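# Scoop dry food from a box into two bowls

## Task

Using the scoop, move dry food into both bowls until every bowl contains 10 or more pieces, and spill as little as possible (food leaving the table counts only as spillage, not as a dropped part). A piece may reach a bowl only if, after it was last resting in the box or on the table, it sat in the scoop while the scoop was held and lifted clear. Pieces caught between gripper fingers must not end up in a bowl. More than an occasional rule-breaking piece in a bowl makes the attempt fail; a single stray one still counts for that bowl. Never let the scoop drop from any real height. At the end both bowls must be upright in their original spots, the box must rest flat on the table, and the scoop must lie empty on the table away from the box and the bowls. Finally release everything and move the grippers away; nothing may depend on the robot to stay in place.

## Robot and tools

Robot: two arms, left_arm and right_arm. Each has six revolute joints and a two-finger gripper. Root links in the scene frame: left_arm at (-0.050, +0.264, 0) m, right_arm at (+0.023, -0.353, 0) m, each turned only slightly about z.

Scene frame: origin on the table surface midway between the arms. +x points out across the table, +z points up, and left_arm sits on the +y side. The names left and right refer to the arms, not to sides of any image. Gripper frame: fingers extend along its +z and close along its y. The reported hand point lies between the pads, roughly 1 cm short of the fingertips, and its printed value gets less accurate at long reach.

Row layout (used by execute_actions and move): one flat list of 14 numbers, each in [-1, 1]. The first 7 belong to left_arm, the next 7 to right_arm, even if only one arm is to move. Per arm: shoulder, elbow, waist, wrist pitch, wrist yaw, wrist roll, then opening. Follow this order only. The six joint numbers are scaled offsets, not angles: 1.0 equals 1.32 rad (shoulder), 1.276 (elbow), 1.264 (waist), 1.83 (wrist pitch), 1.686 (wrist yaw), 2.022 (wrist roll). The opening is absolute: +1 fully open, -1 closed.

Joint ranges in rad: shoulder 0.000 to 3.142, elbow 0.000 to 3.019, waist -2.880 to 2.880, wrist pitch -1.693 to 1.571, wrist yaw -1.571 to 1.571, wrist roll -2.094 to 2.094. True ends may differ by up to 0.019 rad. Asking a joint to pass a range end outward by more than 0.019 rad gets that action refused for both arms; if the first action of a call fails this, or any action is malformed, the whole call does nothing.

execute_actions(actions): a list of up to 15 actions; each action is a table of up to 15 rows, one row per 1/30 s step. If fewer than 15 rows are given, the last row repeats to fill the action. Joint offsets in every row are measured from the angles the arm had when that action began, not from the previous row; for a call's first action that is the last reported state. An empty list just returns the current state and images.

move(target, speed, blocking): target is one row as above, with offsets measured from the Joint positions in the latest result that lists them, not from where the arm is at the start. Every joint travels the same fraction of its way at once, so the hand follows a curve. speed is the top rate in rad/s of whichever joint has the longest way to go, 0.01 to 2, default 0.5. Paths last between 0.5 and 10 s; longer ones are cut at 10 s. The finger opening is sent immediately. Paths ignore obstacles and the other arm; faster moves and targets set deeper past a contact hit and press harder. blocking=false returns after 0.5 s while motion continues; then only wait or stop are accepted until a result shows the move ended. The result adds a move: line giving the ending (done, off_target, moving, held, fault), limits=held or limits=none, and each arm's joint farthest from target.

wait(seconds): 0 to 10; the arms keep their last command, and a running move carries on. stop(): brakes a running move; fingers continue. zoom_image(camera, region): region [x0, y0, x1, y1] in pixels of that camera's latest image, at most 504 by 504. Cameras: cam_head_left, cam_head_right, cam_high (504x504 each), cam_left_wrist, cam_right_wrist (616x616, fisheye). read_manual(section) returns only licence text. finished_scene(scene) ends the scene irreversibly; the goal must already hold and remain so.

Results: the state line gives each gripper's position (m) and quaternion wxyz in the scene frame. Joint positions and Joint velocities list each arm's joints in the row order (rad, rad/s) plus the pad gap in metres (0.094 m when fully open). Joint targets shows what the joints are being driven toward right now. grip_measured is the opening on the command scale, with a fixed per-gripper error of up to about 1 mm. "joint sent to its limit" means a joint was clipped at its end; "joint command not followed" means the clearance check altered some joint targets. MOTOR HOT warns at 85 °C; at 100 °C that arm drops everything and falls (OVER-TEMPERATURE FAULT). A FAULT line means an arm stopped.

Motion limits: per step, each target stays within a set lead of the measured angle (waist 0.264, shoulder 0.32, elbow 0.276, wrist pitch 0.33, wrist yaw 0.186, wrist roll 0.522 rad), and targets that would carry the hand over 70 mm from where it is get scaled back, so big offsets need several actions. Repeated zero offsets can let an arm sag; to hold it, send the offsets back to the desired angles first, then zeros. The simulation keeps running while a reply is being written, holding the last command.

Gripping: to hold the scoop, command an opening about 0.03 under grip_measured; smaller margins grip more gently. Pads press hard on first contact.

Avoid: arm-on-arm contact, knocking anything off the table, dropping or slamming the scoop, tipping or shifting the bowls, hard pushes, and long heavy holds that overheat motors. Occasionally a loose object gets nudged by itself.

Each tool is called after "Call:" as name(argument=value, ...) on one line, values as JSON.

## Session

I'll start by checking the robot's state and camera images.

Call:
execute_actions(actions=[])

Scene clock: 0.00 s.
left_arm: end_effector_position=(+0.3327, +0.2430, +0.4060) grip_measured=+1.000 end_effector_quat_wxyz=(+0.705, +0.021, +0.709, -0.021) | right_arm: end_effector_position=(+0.3078, -0.3453, +0.1516) grip_measured=-0.618 end_effector_quat_wxyz=(+0.277, -0.012, +0.961, +0.007)
Joint names: [shoulder, elbow, waist, wrist pitch, wrist yaw, wrist roll]
Joint positions: left_arm=[ 0.628  0.627  0.008 -0.004  0.009 -0.     0.094] | right_arm=[ 0.709  0.528 -0.048 -0.829 -0.008 -0.     0.018]
Joint velocities: left_arm=[-0.005 -0.007  0.005 -0.007 -0.081 -0.037  0.   ] | right_arm=[-0.005 -0.012 -0.005  0.012  0.007 -0.037 -0.001]
Joint targets: left_arm=[0.628 0.653 0.008 -0.001 0.009 -0.000] | right_arm=[0.710 0.549 -0.048 -0.827 -0.008 -0.000]

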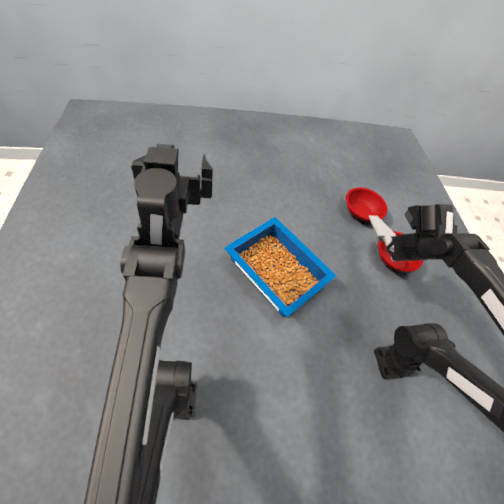

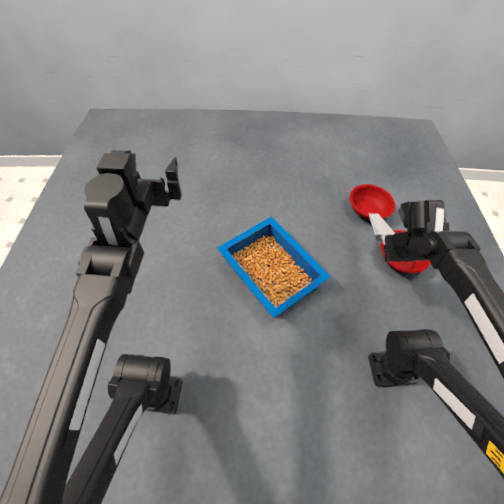

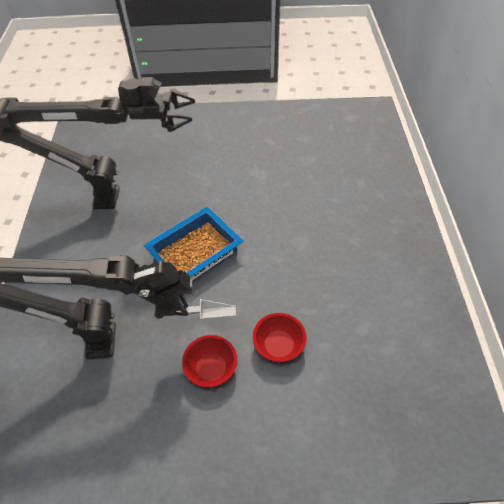

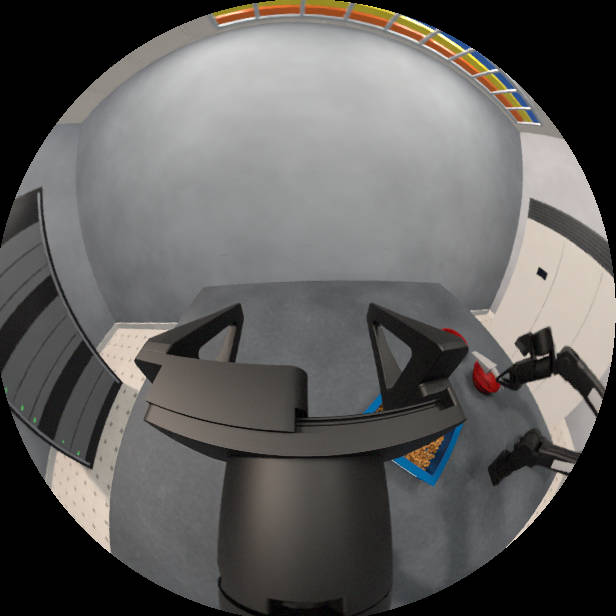

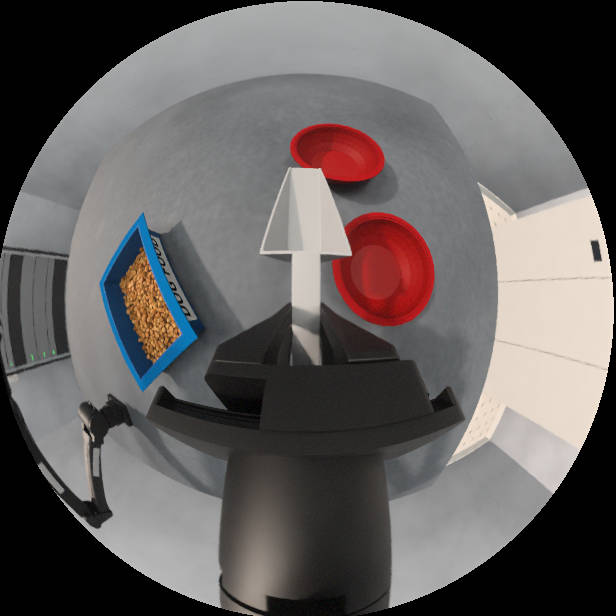

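Call:
zoom_image(camera="cam_high", region=[120, 190, 340, 410])

Call:
zoom_image(camera="cam_head_left", region=[200, 160, 500, 400])

Call:
zoom_image(camera="cam_right_wrist", region=[180, 100, 480, 400])

Region (120, 190, 340, 410) of cam_high's 504x504 image, scaled by 2.291, with more detail than that image has.

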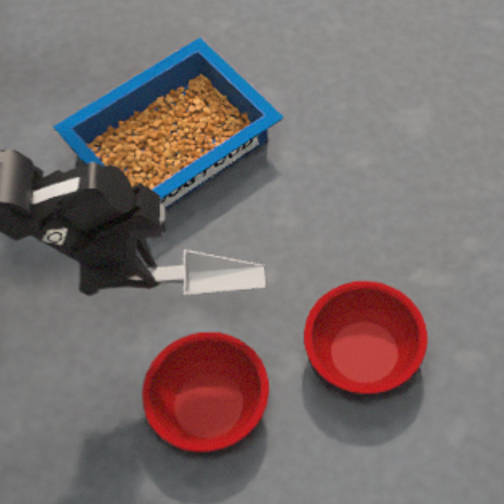

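Region (200, 160, 500, 400) of cam_head_left's 504x504 image, scaled by 1.680, with more detail than that image has; it fills the top 403 rows of this view, and the rest is white.

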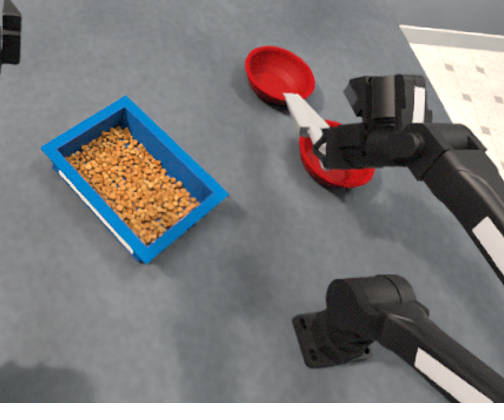

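Region (180, 100, 480, 400) of cam_right_wrist's 616x616 image, scaled by 1.680, with more detail than that image has.

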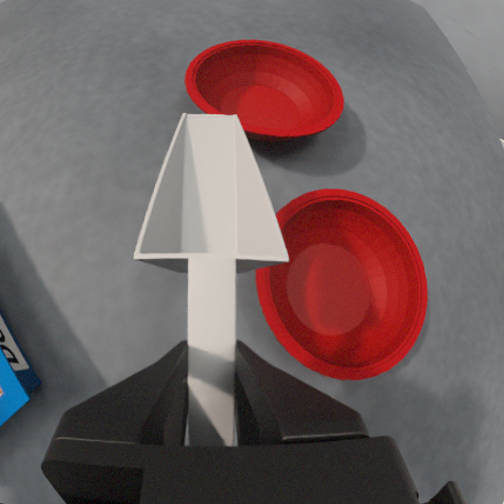

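Call:
zoom_image(camera="cam_right_wrist", region=[240, 150, 370, 280])

Call:
zoom_image(camera="cam_high", region=[140, 270, 250, 350])

Call:
zoom_image(camera="cam_head_right", region=[340, 170, 460, 290])

Region (240, 150, 370, 280) of cam_right_wrist's 616x616 image, scaled by 3.877, with more detail than that image has.

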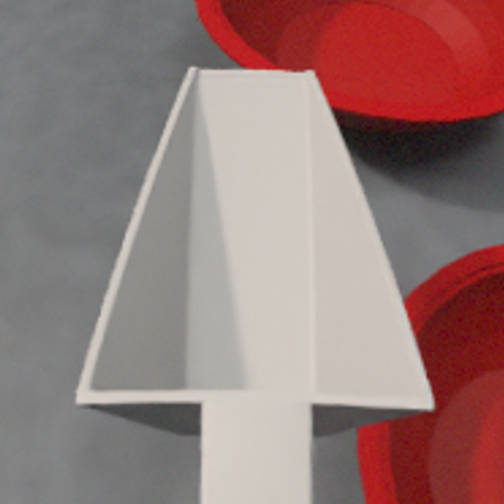

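Region (140, 270, 250, 350) of cam_high's 504x504 image, scaled by 4.582, with more detail than that image has; it fills the top 367 rows of this view, and the rest is white.

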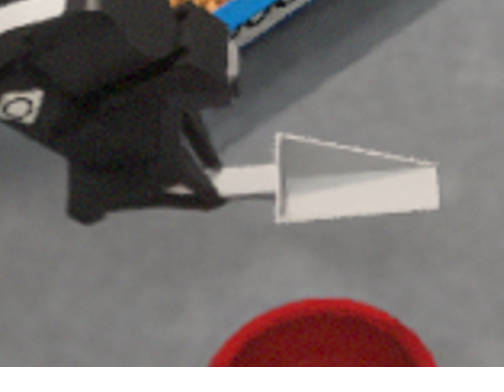

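Region (340, 170, 460, 290) of cam_head_right's 504x504 image, scaled by 4.200, with more detail than that image has.

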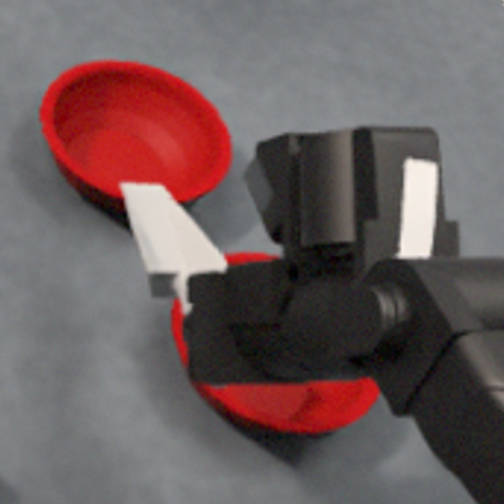

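Call:
zoom_image(camera="cam_right_wrist", region=[80, 190, 300, 410])

Call:
zoom_image(camera="cam_head_left", region=[210, 200, 350, 330])

Call:
zoom_image(camera="cam_high", region=[130, 195, 260, 300])

Region (80, 190, 300, 410) of cam_right_wrist's 616x616 image, scaled by 2.291, with more detail than that image has.

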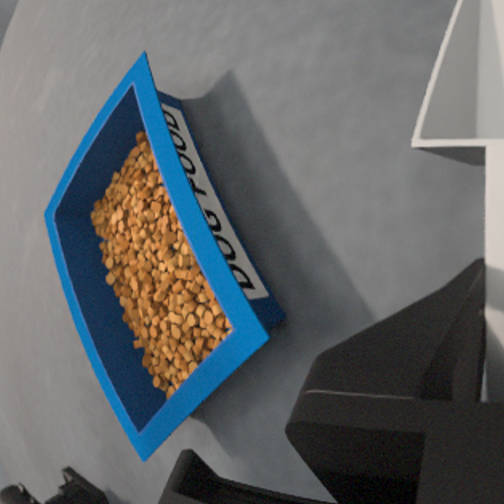

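Region (210, 200, 350, 330) of cam_head_left's 504x504 image, scaled by 3.600, with more detail than that image has; it fills the top 468 rows of this view, and the rest is white.

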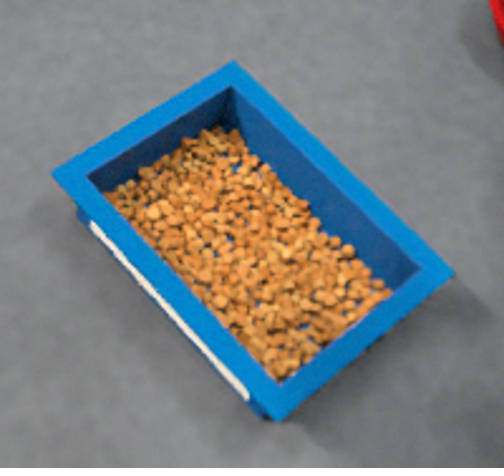

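Region (130, 195, 260, 300) of cam_high's 504x504 image, scaled by 3.877, with more detail than that image has; it fills the top 407 rows of this view, and the rest is white.

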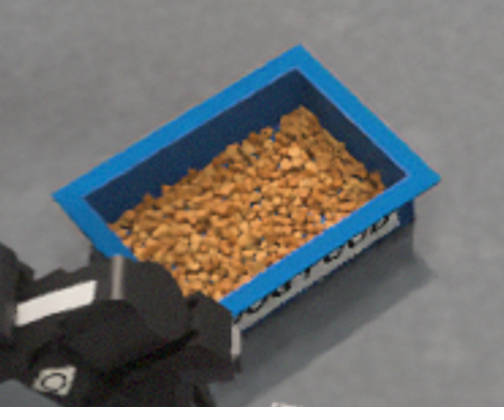

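Call:
zoom_image(camera="cam_left_wrist", region=[420, 300, 580, 460])

Call:
zoom_image(camera="cam_left_wrist", region=[460, 335, 530, 405])

Region (420, 300, 580, 460) of cam_left_wrist's 616x616 image, scaled by 3.150, with more detail than that image has.

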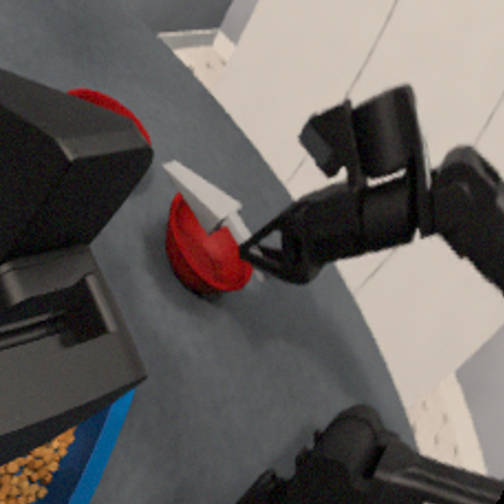

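Region (460, 335, 530, 405) of cam_left_wrist's 616x616 image, scaled by 7.200, with more detail than that image has.

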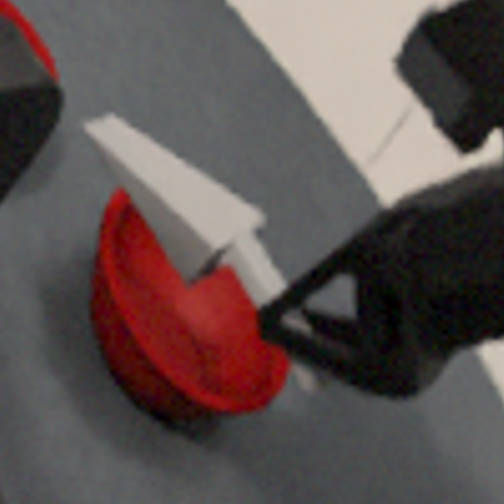

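Call:
move(target=[0.4862,0.2766,-0.4992,-0.6868,-0.005,-0.6647,0.5, 0.3925,0.410,0.585,-0.2782,0.005,0,-0.65], speed=0.8)

Scene clock: 122.57 s.
left_arm: end_effector_position=(+0.2063, +0.0589, +0.1422) grip_measured=+0.503 end_effector_quat_wxyz=(-0.004, -0.326, +0.945, +0.001) | right_arm: end_effector_position=(+0.2687, -0.1220, +0.1823) grip_measured=-0.618 end_effector_quat_wxyz=(+0.016, -0.368, +0.930, +0.008)
Joint names: [shoulder, elbow, waist, wrist pitch, wrist yaw, wrist roll]
Joint positions: left_arm=[ 1.254  0.925 -0.614 -1.247  0.005 -1.335  0.071] | right_arm=[ 1.22   1.005  0.683 -1.321 -0.003 -0.     0.018]
Joint velocities: left_arm=[-0.005 -0.002 -0.005 -0.012 -0.007 -0.007 -0.001] | right_arm=[-0.005 -0.012 -0.015  0.007  0.037  0.022 -0.   ]
Joint targets: left_arm=[1.270 0.980 -0.623 -1.261 0.001 -1.344] | right_arm=[1.227 1.051 0.691 -1.338 -0.000 -0.000]
move: off_target (left_arm, right_arm); limits=none; left_arm: farthest joint: the elbow, 0.055 radians from its target (0.353 radians at the start); right_arm: farthest joint: the elbow, 0.046 radians from its target (0.523 radians at the start)

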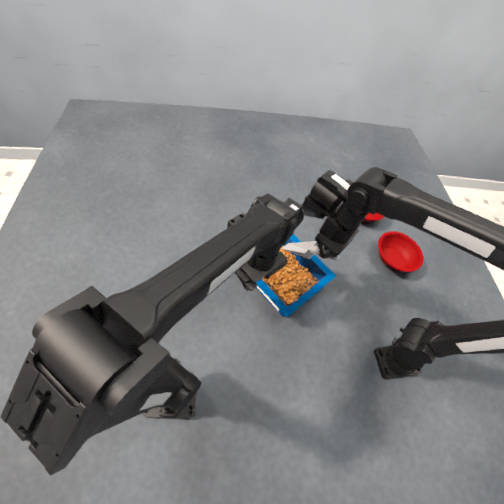

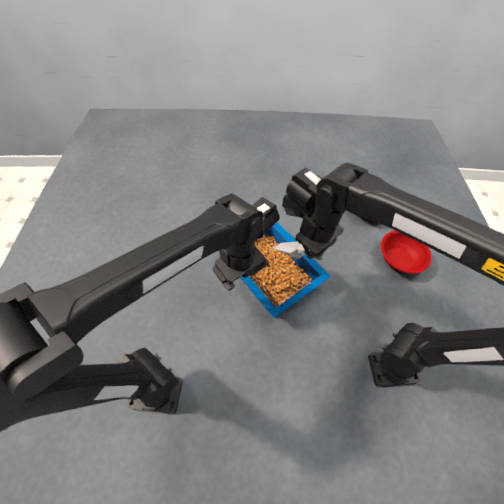

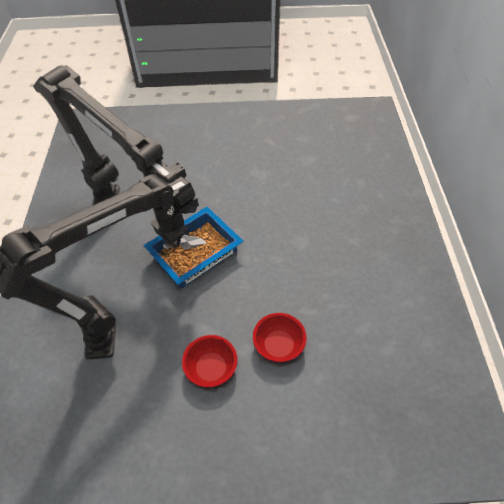

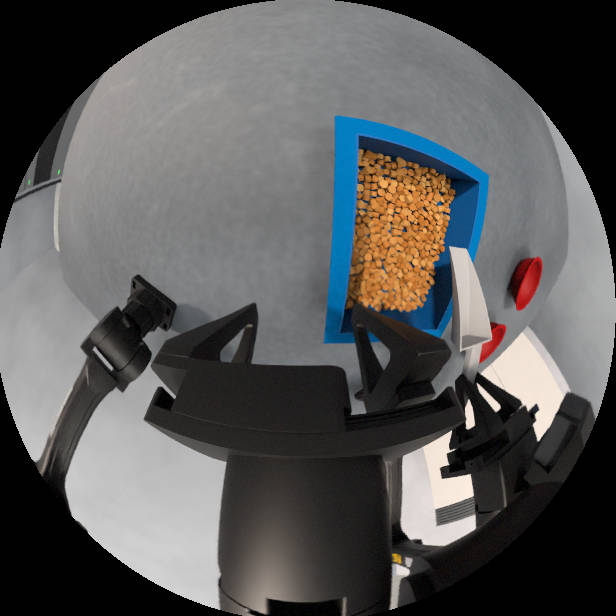

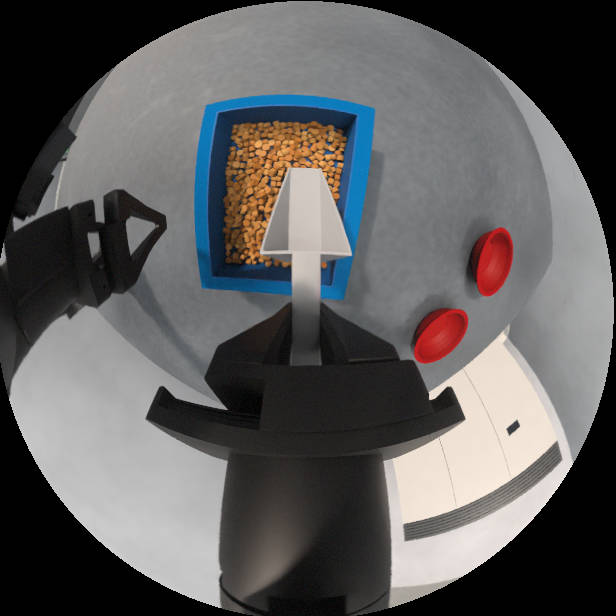

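Call:
zoom_image(camera="cam_left_wrist", region=[300, 100, 540, 400])

Call:
zoom_image(camera="cam_right_wrist", region=[170, 80, 400, 320])

Region (300, 100, 540, 400) of cam_left_wrist's 616x616 image, scaled by 1.680, with more detail than that image has; it fills the left 403 columns of this view, and the rest is white.

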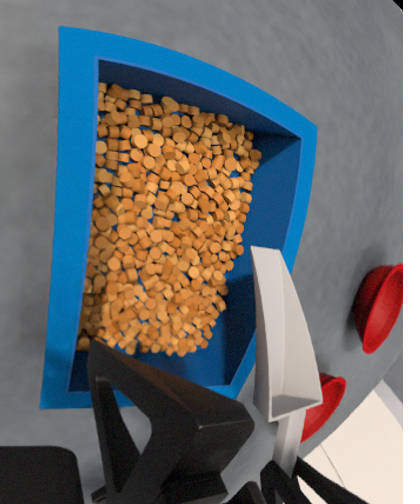

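Region (170, 80, 400, 320) of cam_right_wrist's 616x616 image, scaled by 2.100, with more detail than that image has; it fills the left 483 columns of this view, and the rest is white.

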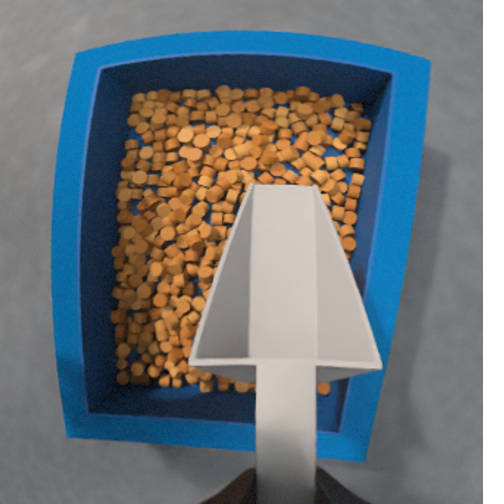

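Call:
zoom_image(camera="cam_left_wrist", region=[430, 235, 530, 400])

Region (430, 235, 530, 400) of cam_left_wrist's 616x616 image, scaled by 3.055, with more detail than that image has; it fills the left 305 columns of this view, and the rest is white.

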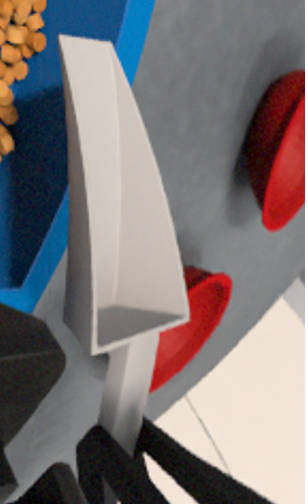

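Call:
move(target=[0.1553,-0.030,-0.0253,0.1414,-0.003,-0.0143,0.7, 0.041,-0.0867,0.018,0.1036,0.002,0,-0.65], speed=0.3)

Scene clock: 228.47 s.
left_arm: end_effector_position=(+0.2324, +0.0348, +0.0937) grip_measured=+0.697 end_effector_quat_wxyz=(+0.004, -0.327, +0.945, -0.011) | right_arm: end_effector_position=(+0.2704, -0.1205, +0.1435) grip_measured=-0.618 end_effector_quat_wxyz=(+0.021, -0.368, +0.930, +0.010)
Joint names: [shoulder, elbow, waist, wrist pitch, wrist yaw, wrist roll]
Joint positions: left_arm=[ 1.386  0.908 -0.621 -1.07   0.005 -1.345  0.08 ] | right_arm=[ 1.248  0.923  0.683 -1.2   -0.003 -0.     0.018]
Joint velocities: left_arm=[-0.005 -0.012  0.005 -0.002  0.022  0.051  0.   ] | right_arm=[-0.005 -0.002  0.015 -0.007 -0.007  0.022 -0.001]
Joint targets: left_arm=[1.381 0.909 -0.621 -1.074 0.005 -1.345] | right_arm=[1.247 0.927 0.683 -1.202 -0.003 -0.000]
move: held (left_arm, right_arm); limits=held; held on 12 of 34 steps (left_arm, right_arm), including the last (left_arm, right_arm); left_arm: farthest joint: the wrist pitch, 0.082 radians from its target (0.259 radians at the start); right_arm: farthest joint: the wrist pitch, 0.069 radians from its target (0.190 radians at the start)
joint command not followed: on one or more control steps a check withheld the commanded joint targets of the left arm, and it was not sent them on those steps. On the call's last step the targets were still withheld.
cause: the commanded joint targets would bring a part of the robot too close to another arm (this arm's wrist (the part past the wrist pitch) and the other arm's wrist (the part past the wrist pitch)); next, command targets that bring no part of the robot closer to that arm.
joint command not followed: on one or more control steps a check withheld the commanded joint targets of the right arm, and it was not sent them on those steps. On the call's last step the targets were still withheld.
cause: the commanded joint targets would bring a part of the robot too close to another arm (this arm's wrist (the part past the wrist pitch) and the other arm's wrist (the part past the wrist pitch)); next, command targets that bring no part of the robot closer to that arm.

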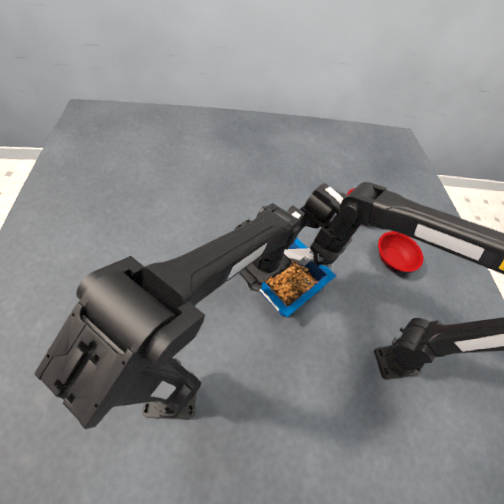

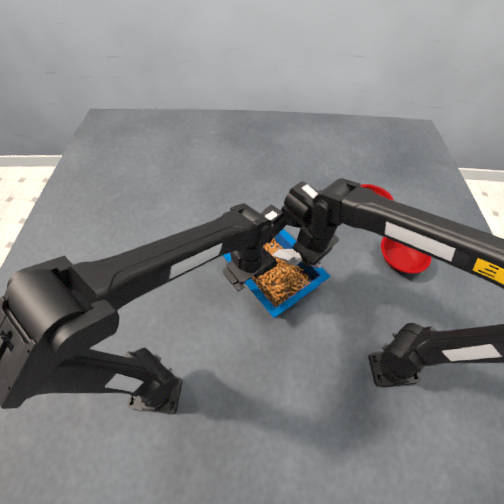

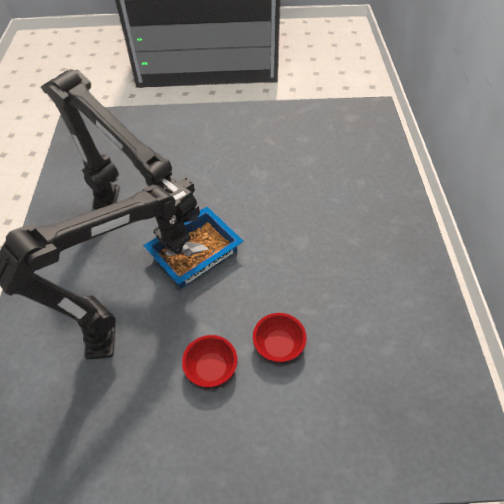

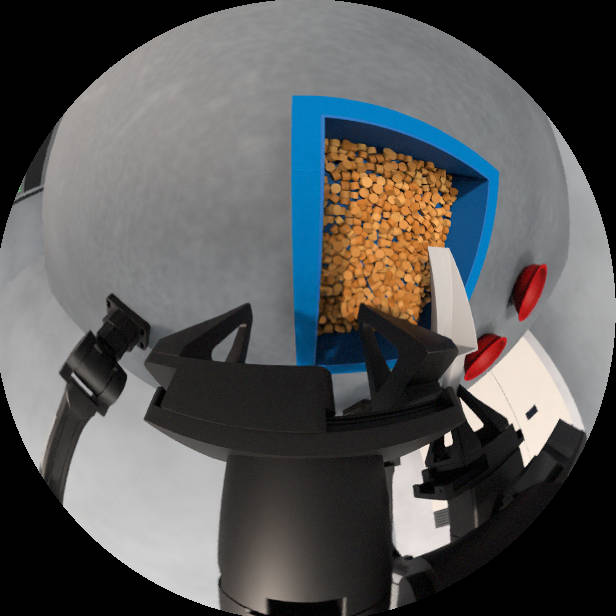

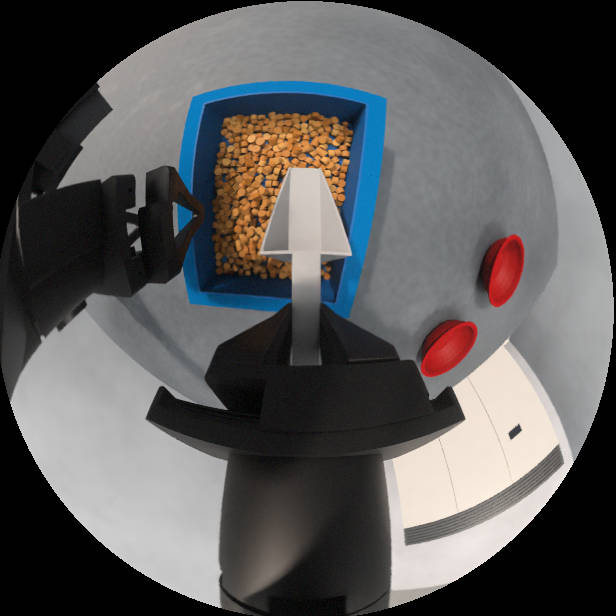

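Call:
move(target=[-0.2267,0.0,0.175,-0.156,-0.003,0.111,0.0, 0,0,0,0,0,0,-0.65], speed=0.6)

Call:
move(target=[0,0,0,0,0,0,0.0, 0.018,-0.0265,0.018,0.0385,0.002,0,-0.65], speed=0.2)

Scene clock: 250.97 s.
left_arm: end_effector_position=(+0.2116, +0.1314, +0.1865) grip_measured=+0.003 end_effector_quat_wxyz=(+0.020, -0.326, +0.945, -0.022) | right_arm: end_effector_position=(+0.2704, -0.1205, +0.1435) grip_measured=-0.618 end_effector_quat_wxyz=(+0.021, -0.368, +0.930, +0.010)
Joint names: [shoulder, elbow, waist, wrist pitch, wrist yaw, wrist roll]
Joint positions: left_arm=[ 1.077  0.908 -0.409 -1.342  0.003 -1.13   0.047] | right_arm=[ 1.248  0.923  0.683 -1.2   -0.003 -0.     0.018]
Joint velocities: left_arm=[-0.005  0.002 -0.005  0.002 -0.007 -0.007  0.001] | right_arm=[ 0.005 -0.012 -0.005 -0.007  0.022 -0.007  0.001]
Joint targets: left_arm=[1.087 0.908 -0.400 -1.356 0.000 -1.121] | right_arm=[1.248 0.923 0.683 -1.200 -0.003 -0.000]
move: done; limits=none; left_arm: farthest joint: the wrist pitch, 0.013 radians from its target (0.285 radians at the start); right_arm: farthest joint: the waist, 0.000 radians from its target (0.000 radians at the start)

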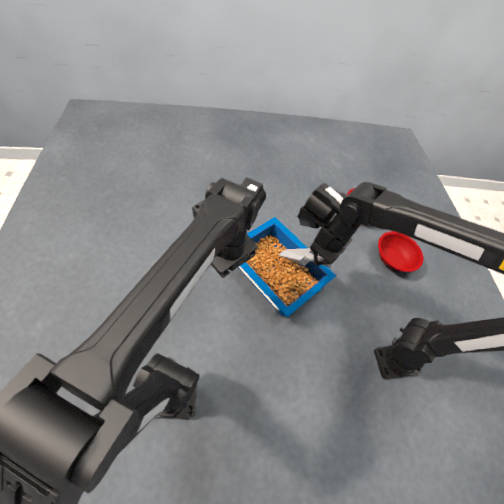

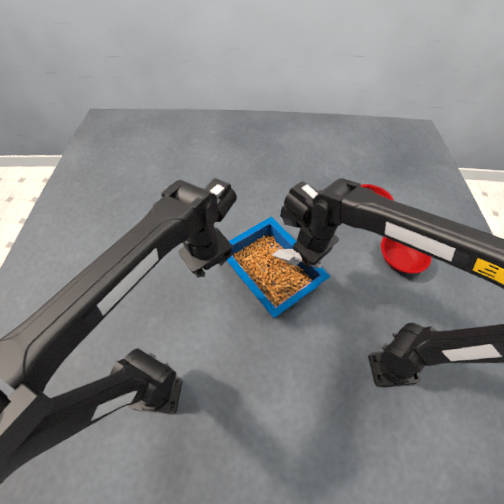

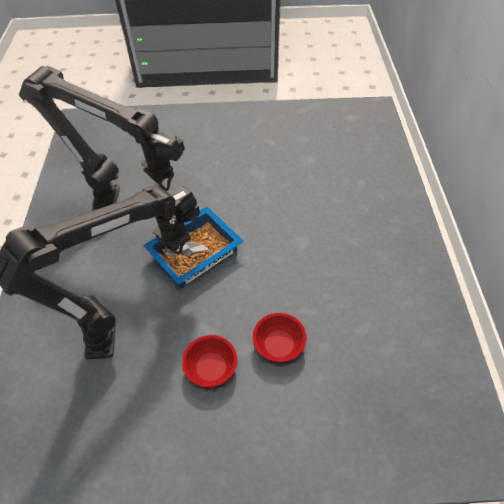

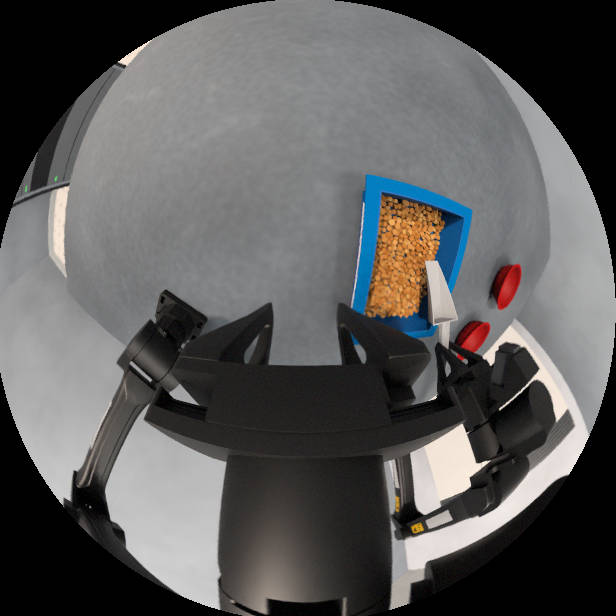

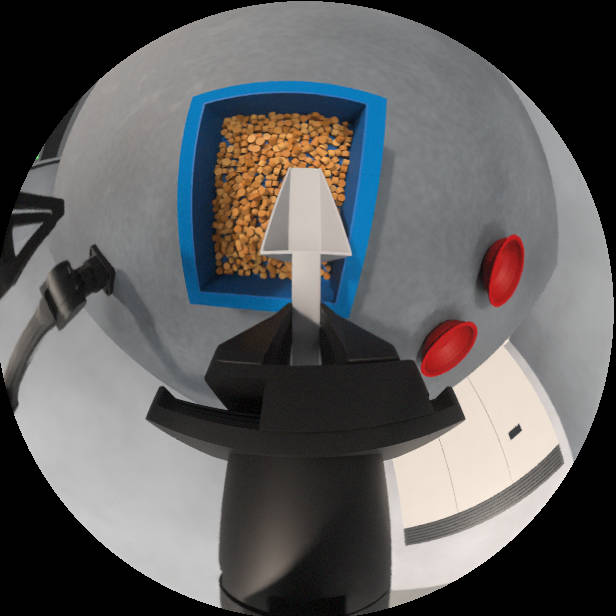

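Scene clock: 251.77 s.
left_arm: end_effector_position=(+0.2116, +0.1314, +0.1865) grip_measured=+0.003 end_effector_quat_wxyz=(+0.020, -0.326, +0.945, -0.022) | right_arm: end_effector_position=(+0.2698, -0.1184, +0.1285) grip_measured=-0.618 end_effector_quat_wxyz=(+0.024, -0.371, +0.928, +0.011)
Joint names: [shoulder, elbow, waist, wrist pitch, wrist yaw, wrist roll]
Joint positions: left_arm=[ 1.077  0.908 -0.409 -1.342  0.003 -1.13   0.047] | right_arm=[ 1.261  0.892  0.689 -1.149 -0.002 -0.     0.018]
Joint velocities: left_arm=[-0.005 -0.012 -0.005  0.012 -0.037 -0.022 -0.001] | right_arm=[ 0.015 -0.007 -0.005  0.002 -0.051  0.007 -0.001]
Joint targets: left_arm=[1.077 0.908 -0.409 -1.342 0.003 -1.130] | right_arm=[1.272 0.889 0.706 -1.130 0.001 -0.000]
move: done; limits=none; left_arm: farthest joint: the waist, 0.000 radians from its target (0.000 radians at the start); right_arm: farthest joint: the wrist pitch, 0.019 radians from its target (0.070 radians at the start)

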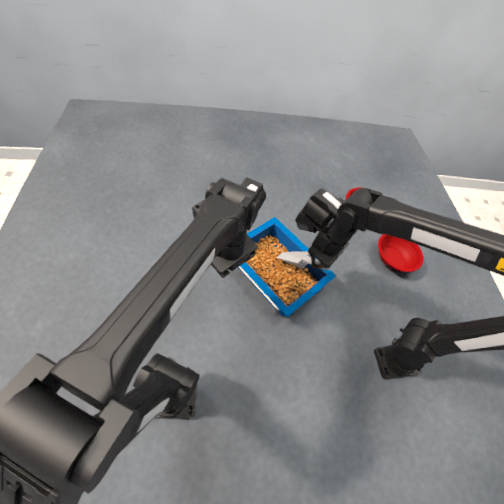

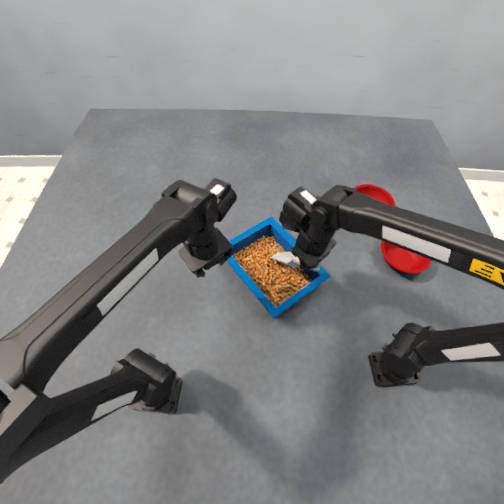

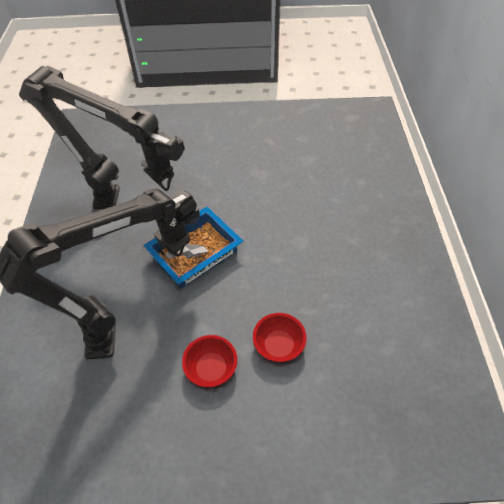

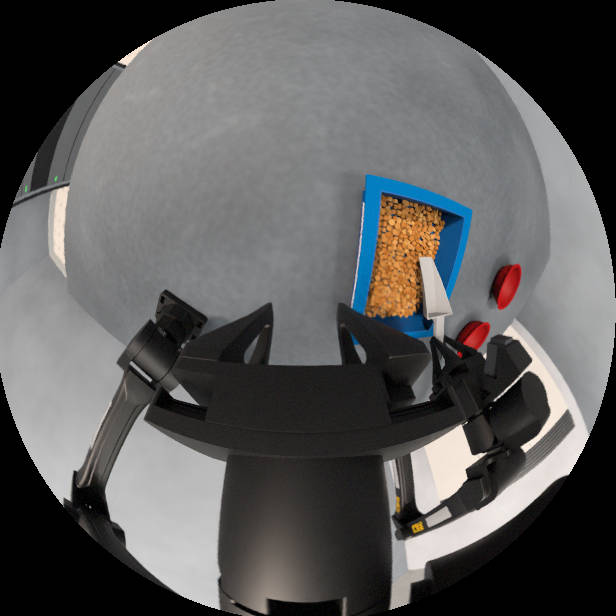

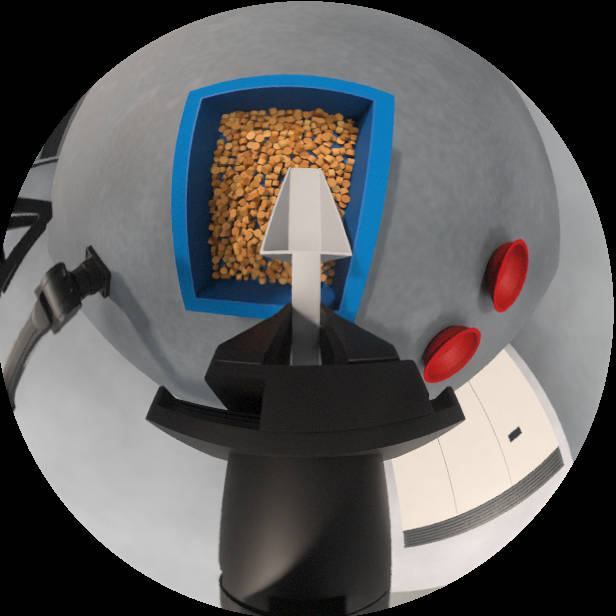

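Call:
move(target=[0,0,0,0,0,0,0.0, -0.0462,-0.0628,0.0166,-0.012,0,0,-0.65], speed=0.25)

Scene clock: 284.07 s.
left_arm: end_effector_position=(+0.2116, +0.1314, +0.1865) grip_measured=+0.003 end_effector_quat_wxyz=(+0.020, -0.326, +0.945, -0.022) | right_arm: end_effector_position=(+0.2458, -0.1394, +0.1169) grip_measured=-0.618 end_effector_quat_wxyz=(+0.010, -0.373, +0.928, +0.005)
Joint names: [shoulder, elbow, waist, wrist pitch, wrist yaw, wrist roll]
Joint positions: left_arm=[ 1.077  0.908 -0.409 -1.342  0.003 -1.13   0.047] | right_arm=[ 1.205  0.813  0.693 -1.156 -0.002 -0.     0.018]
Joint velocities: left_arm=[ 0.005  0.002 -0.005 -0.012  0.022 -0.022 -0.   ] | right_arm=[ 0.005  0.022 -0.024  0.022 -0.066  0.007 -0.   ]
Joint targets: left_arm=[1.077 0.908 -0.409 -1.342 0.003 -1.130] | right_arm=[1.200 0.812 0.710 -1.171 -0.002 -0.000]
move: done; limits=none; left_arm: farthest joint: the waist, 0.000 radians from its target (0.000 radians at the start); right_arm: farthest joint: the waist, 0.017 radians from its target (0.021 radians at the start)

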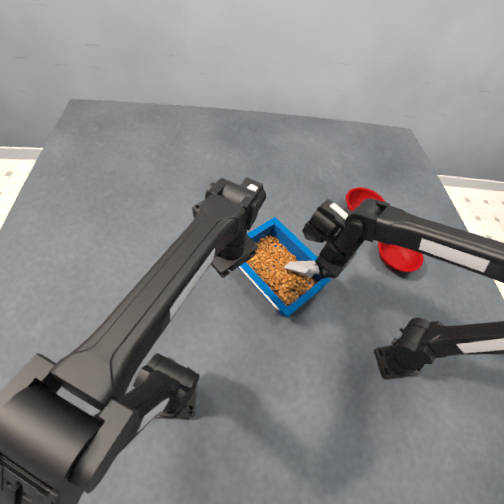

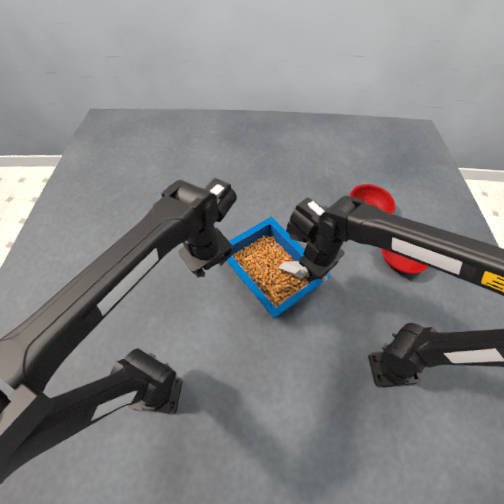

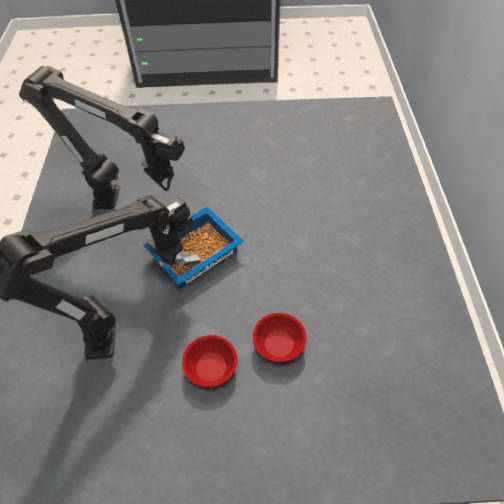

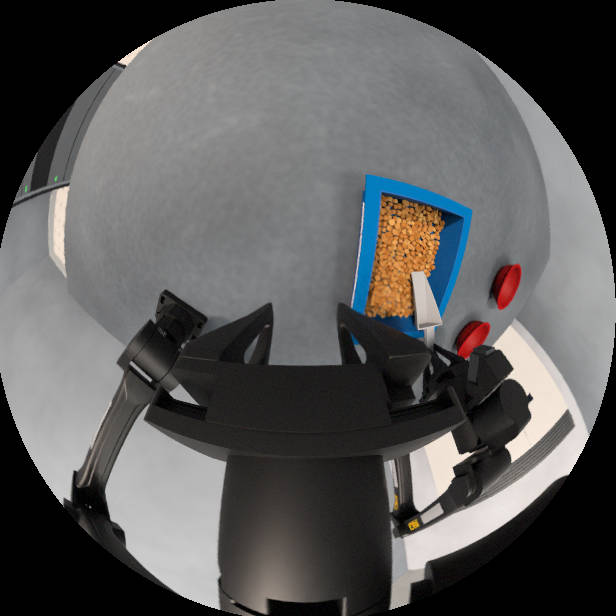

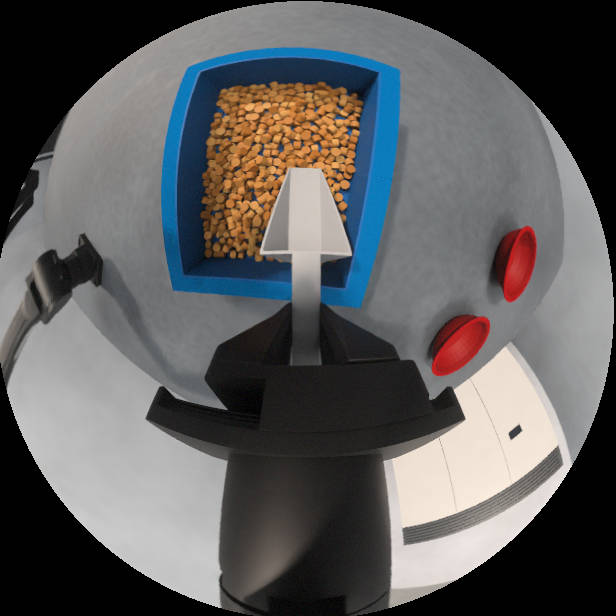

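Call:
move(target=[0,0,0,0,0,0,0.0, 0.0778,0.046,0.004,0.0583,0,0,-0.65], speed=0.15)

Scene clock: 289.53 s.
left_arm: end_effector_position=(+0.2116, +0.1314, +0.1865) grip_measured=+0.003 end_effector_quat_wxyz=(+0.020, -0.326, +0.945, -0.022) | right_arm: end_effector_position=(+0.2670, -0.1191, +0.0990) grip_measured=-0.618 end_effector_quat_wxyz=(+0.022, -0.373, +0.928, +0.010)
Joint names: [shoulder, elbow, waist, wrist pitch, wrist yaw, wrist roll]
Joint positions: left_arm=[ 1.077  0.908 -0.409 -1.342  0.003 -1.13   0.047] | right_arm=[ 1.293  0.835  0.693 -1.065 -0.002 -0.     0.018]
Joint velocities: left_arm=[-0.015 -0.002 -0.005 -0.007 -0.051 -0.081  0.   ] | right_arm=[-0.005  0.012  0.005 -0.002 -0.022  0.037 -0.   ]
Joint targets: left_arm=[1.077 0.908 -0.409 -1.342 0.003 -1.130] | right_arm=[1.308 0.872 0.698 -1.049 -0.002 -0.000]
move: off_target (right_arm); limits=none; left_arm: farthest joint: the waist, 0.000 radians from its target (0.000 radians at the start); right_arm: farthest joint: the elbow, 0.037 radians from its target (0.058 radians at the start)

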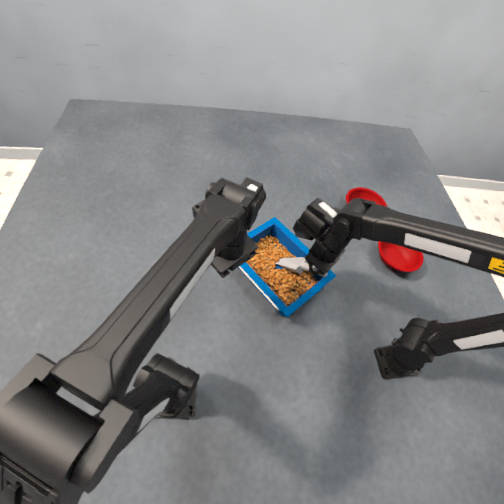

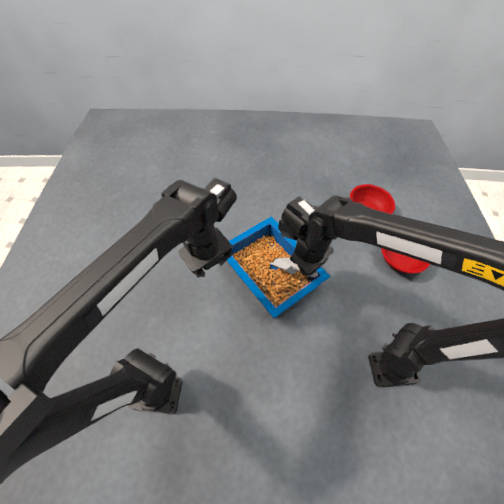

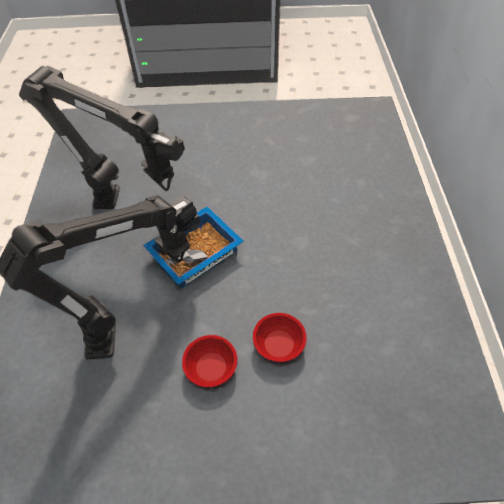

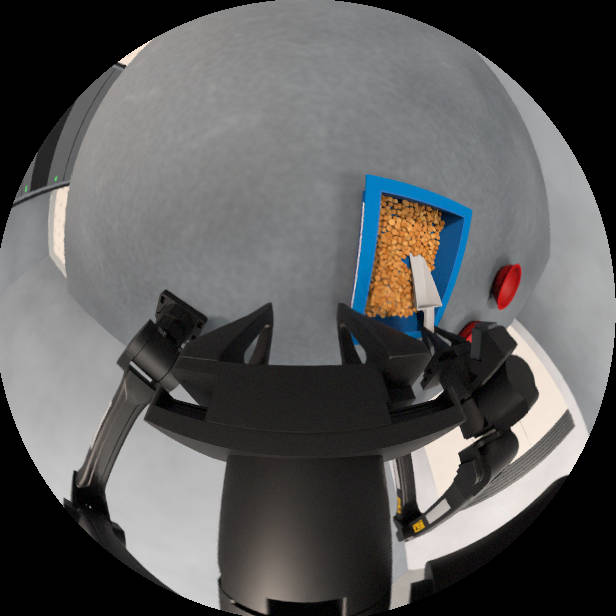

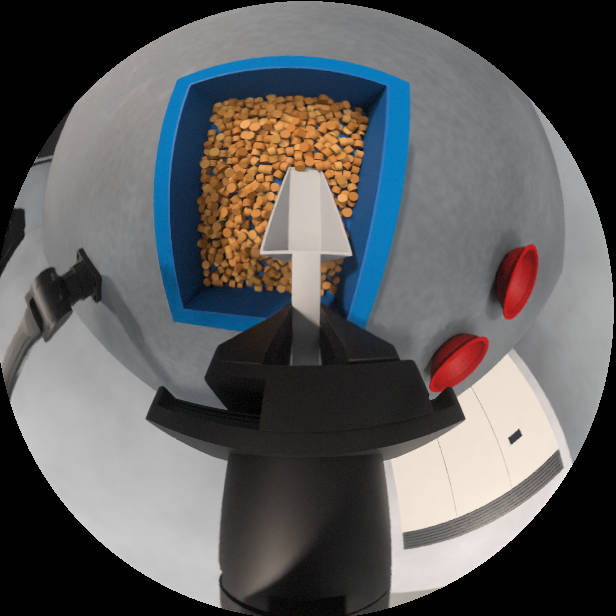

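Call:
zoom_image(camera="cam_left_wrist", region=[360, 180, 480, 340])

Call:
zoom_image(camera="cam_right_wrist", region=[200, 80, 400, 280])

Region (360, 180, 480, 340) of cam_left_wrist's 616x616 image, scaled by 3.150, with more detail than that image has; it fills the left 378 columns of this view, and the rest is white.

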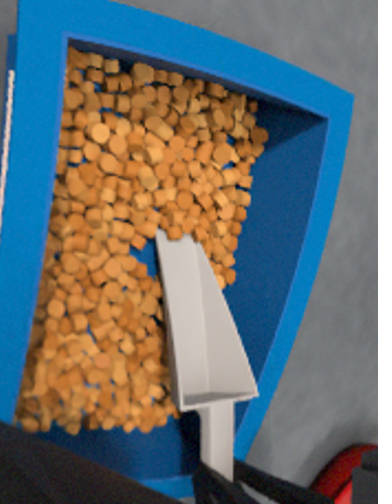

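Region (200, 80, 400, 280) of cam_right_wrist's 616x616 image, scaled by 2.520, with more detail than that image has.

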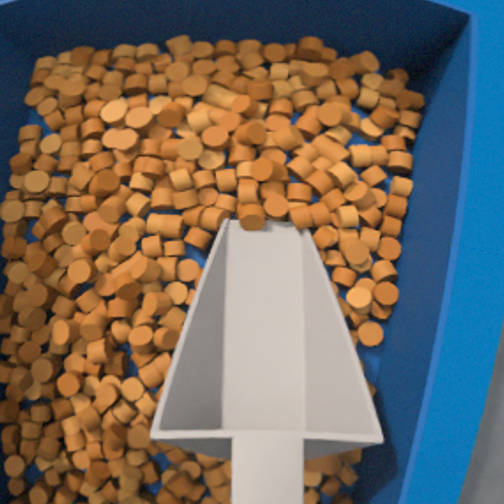

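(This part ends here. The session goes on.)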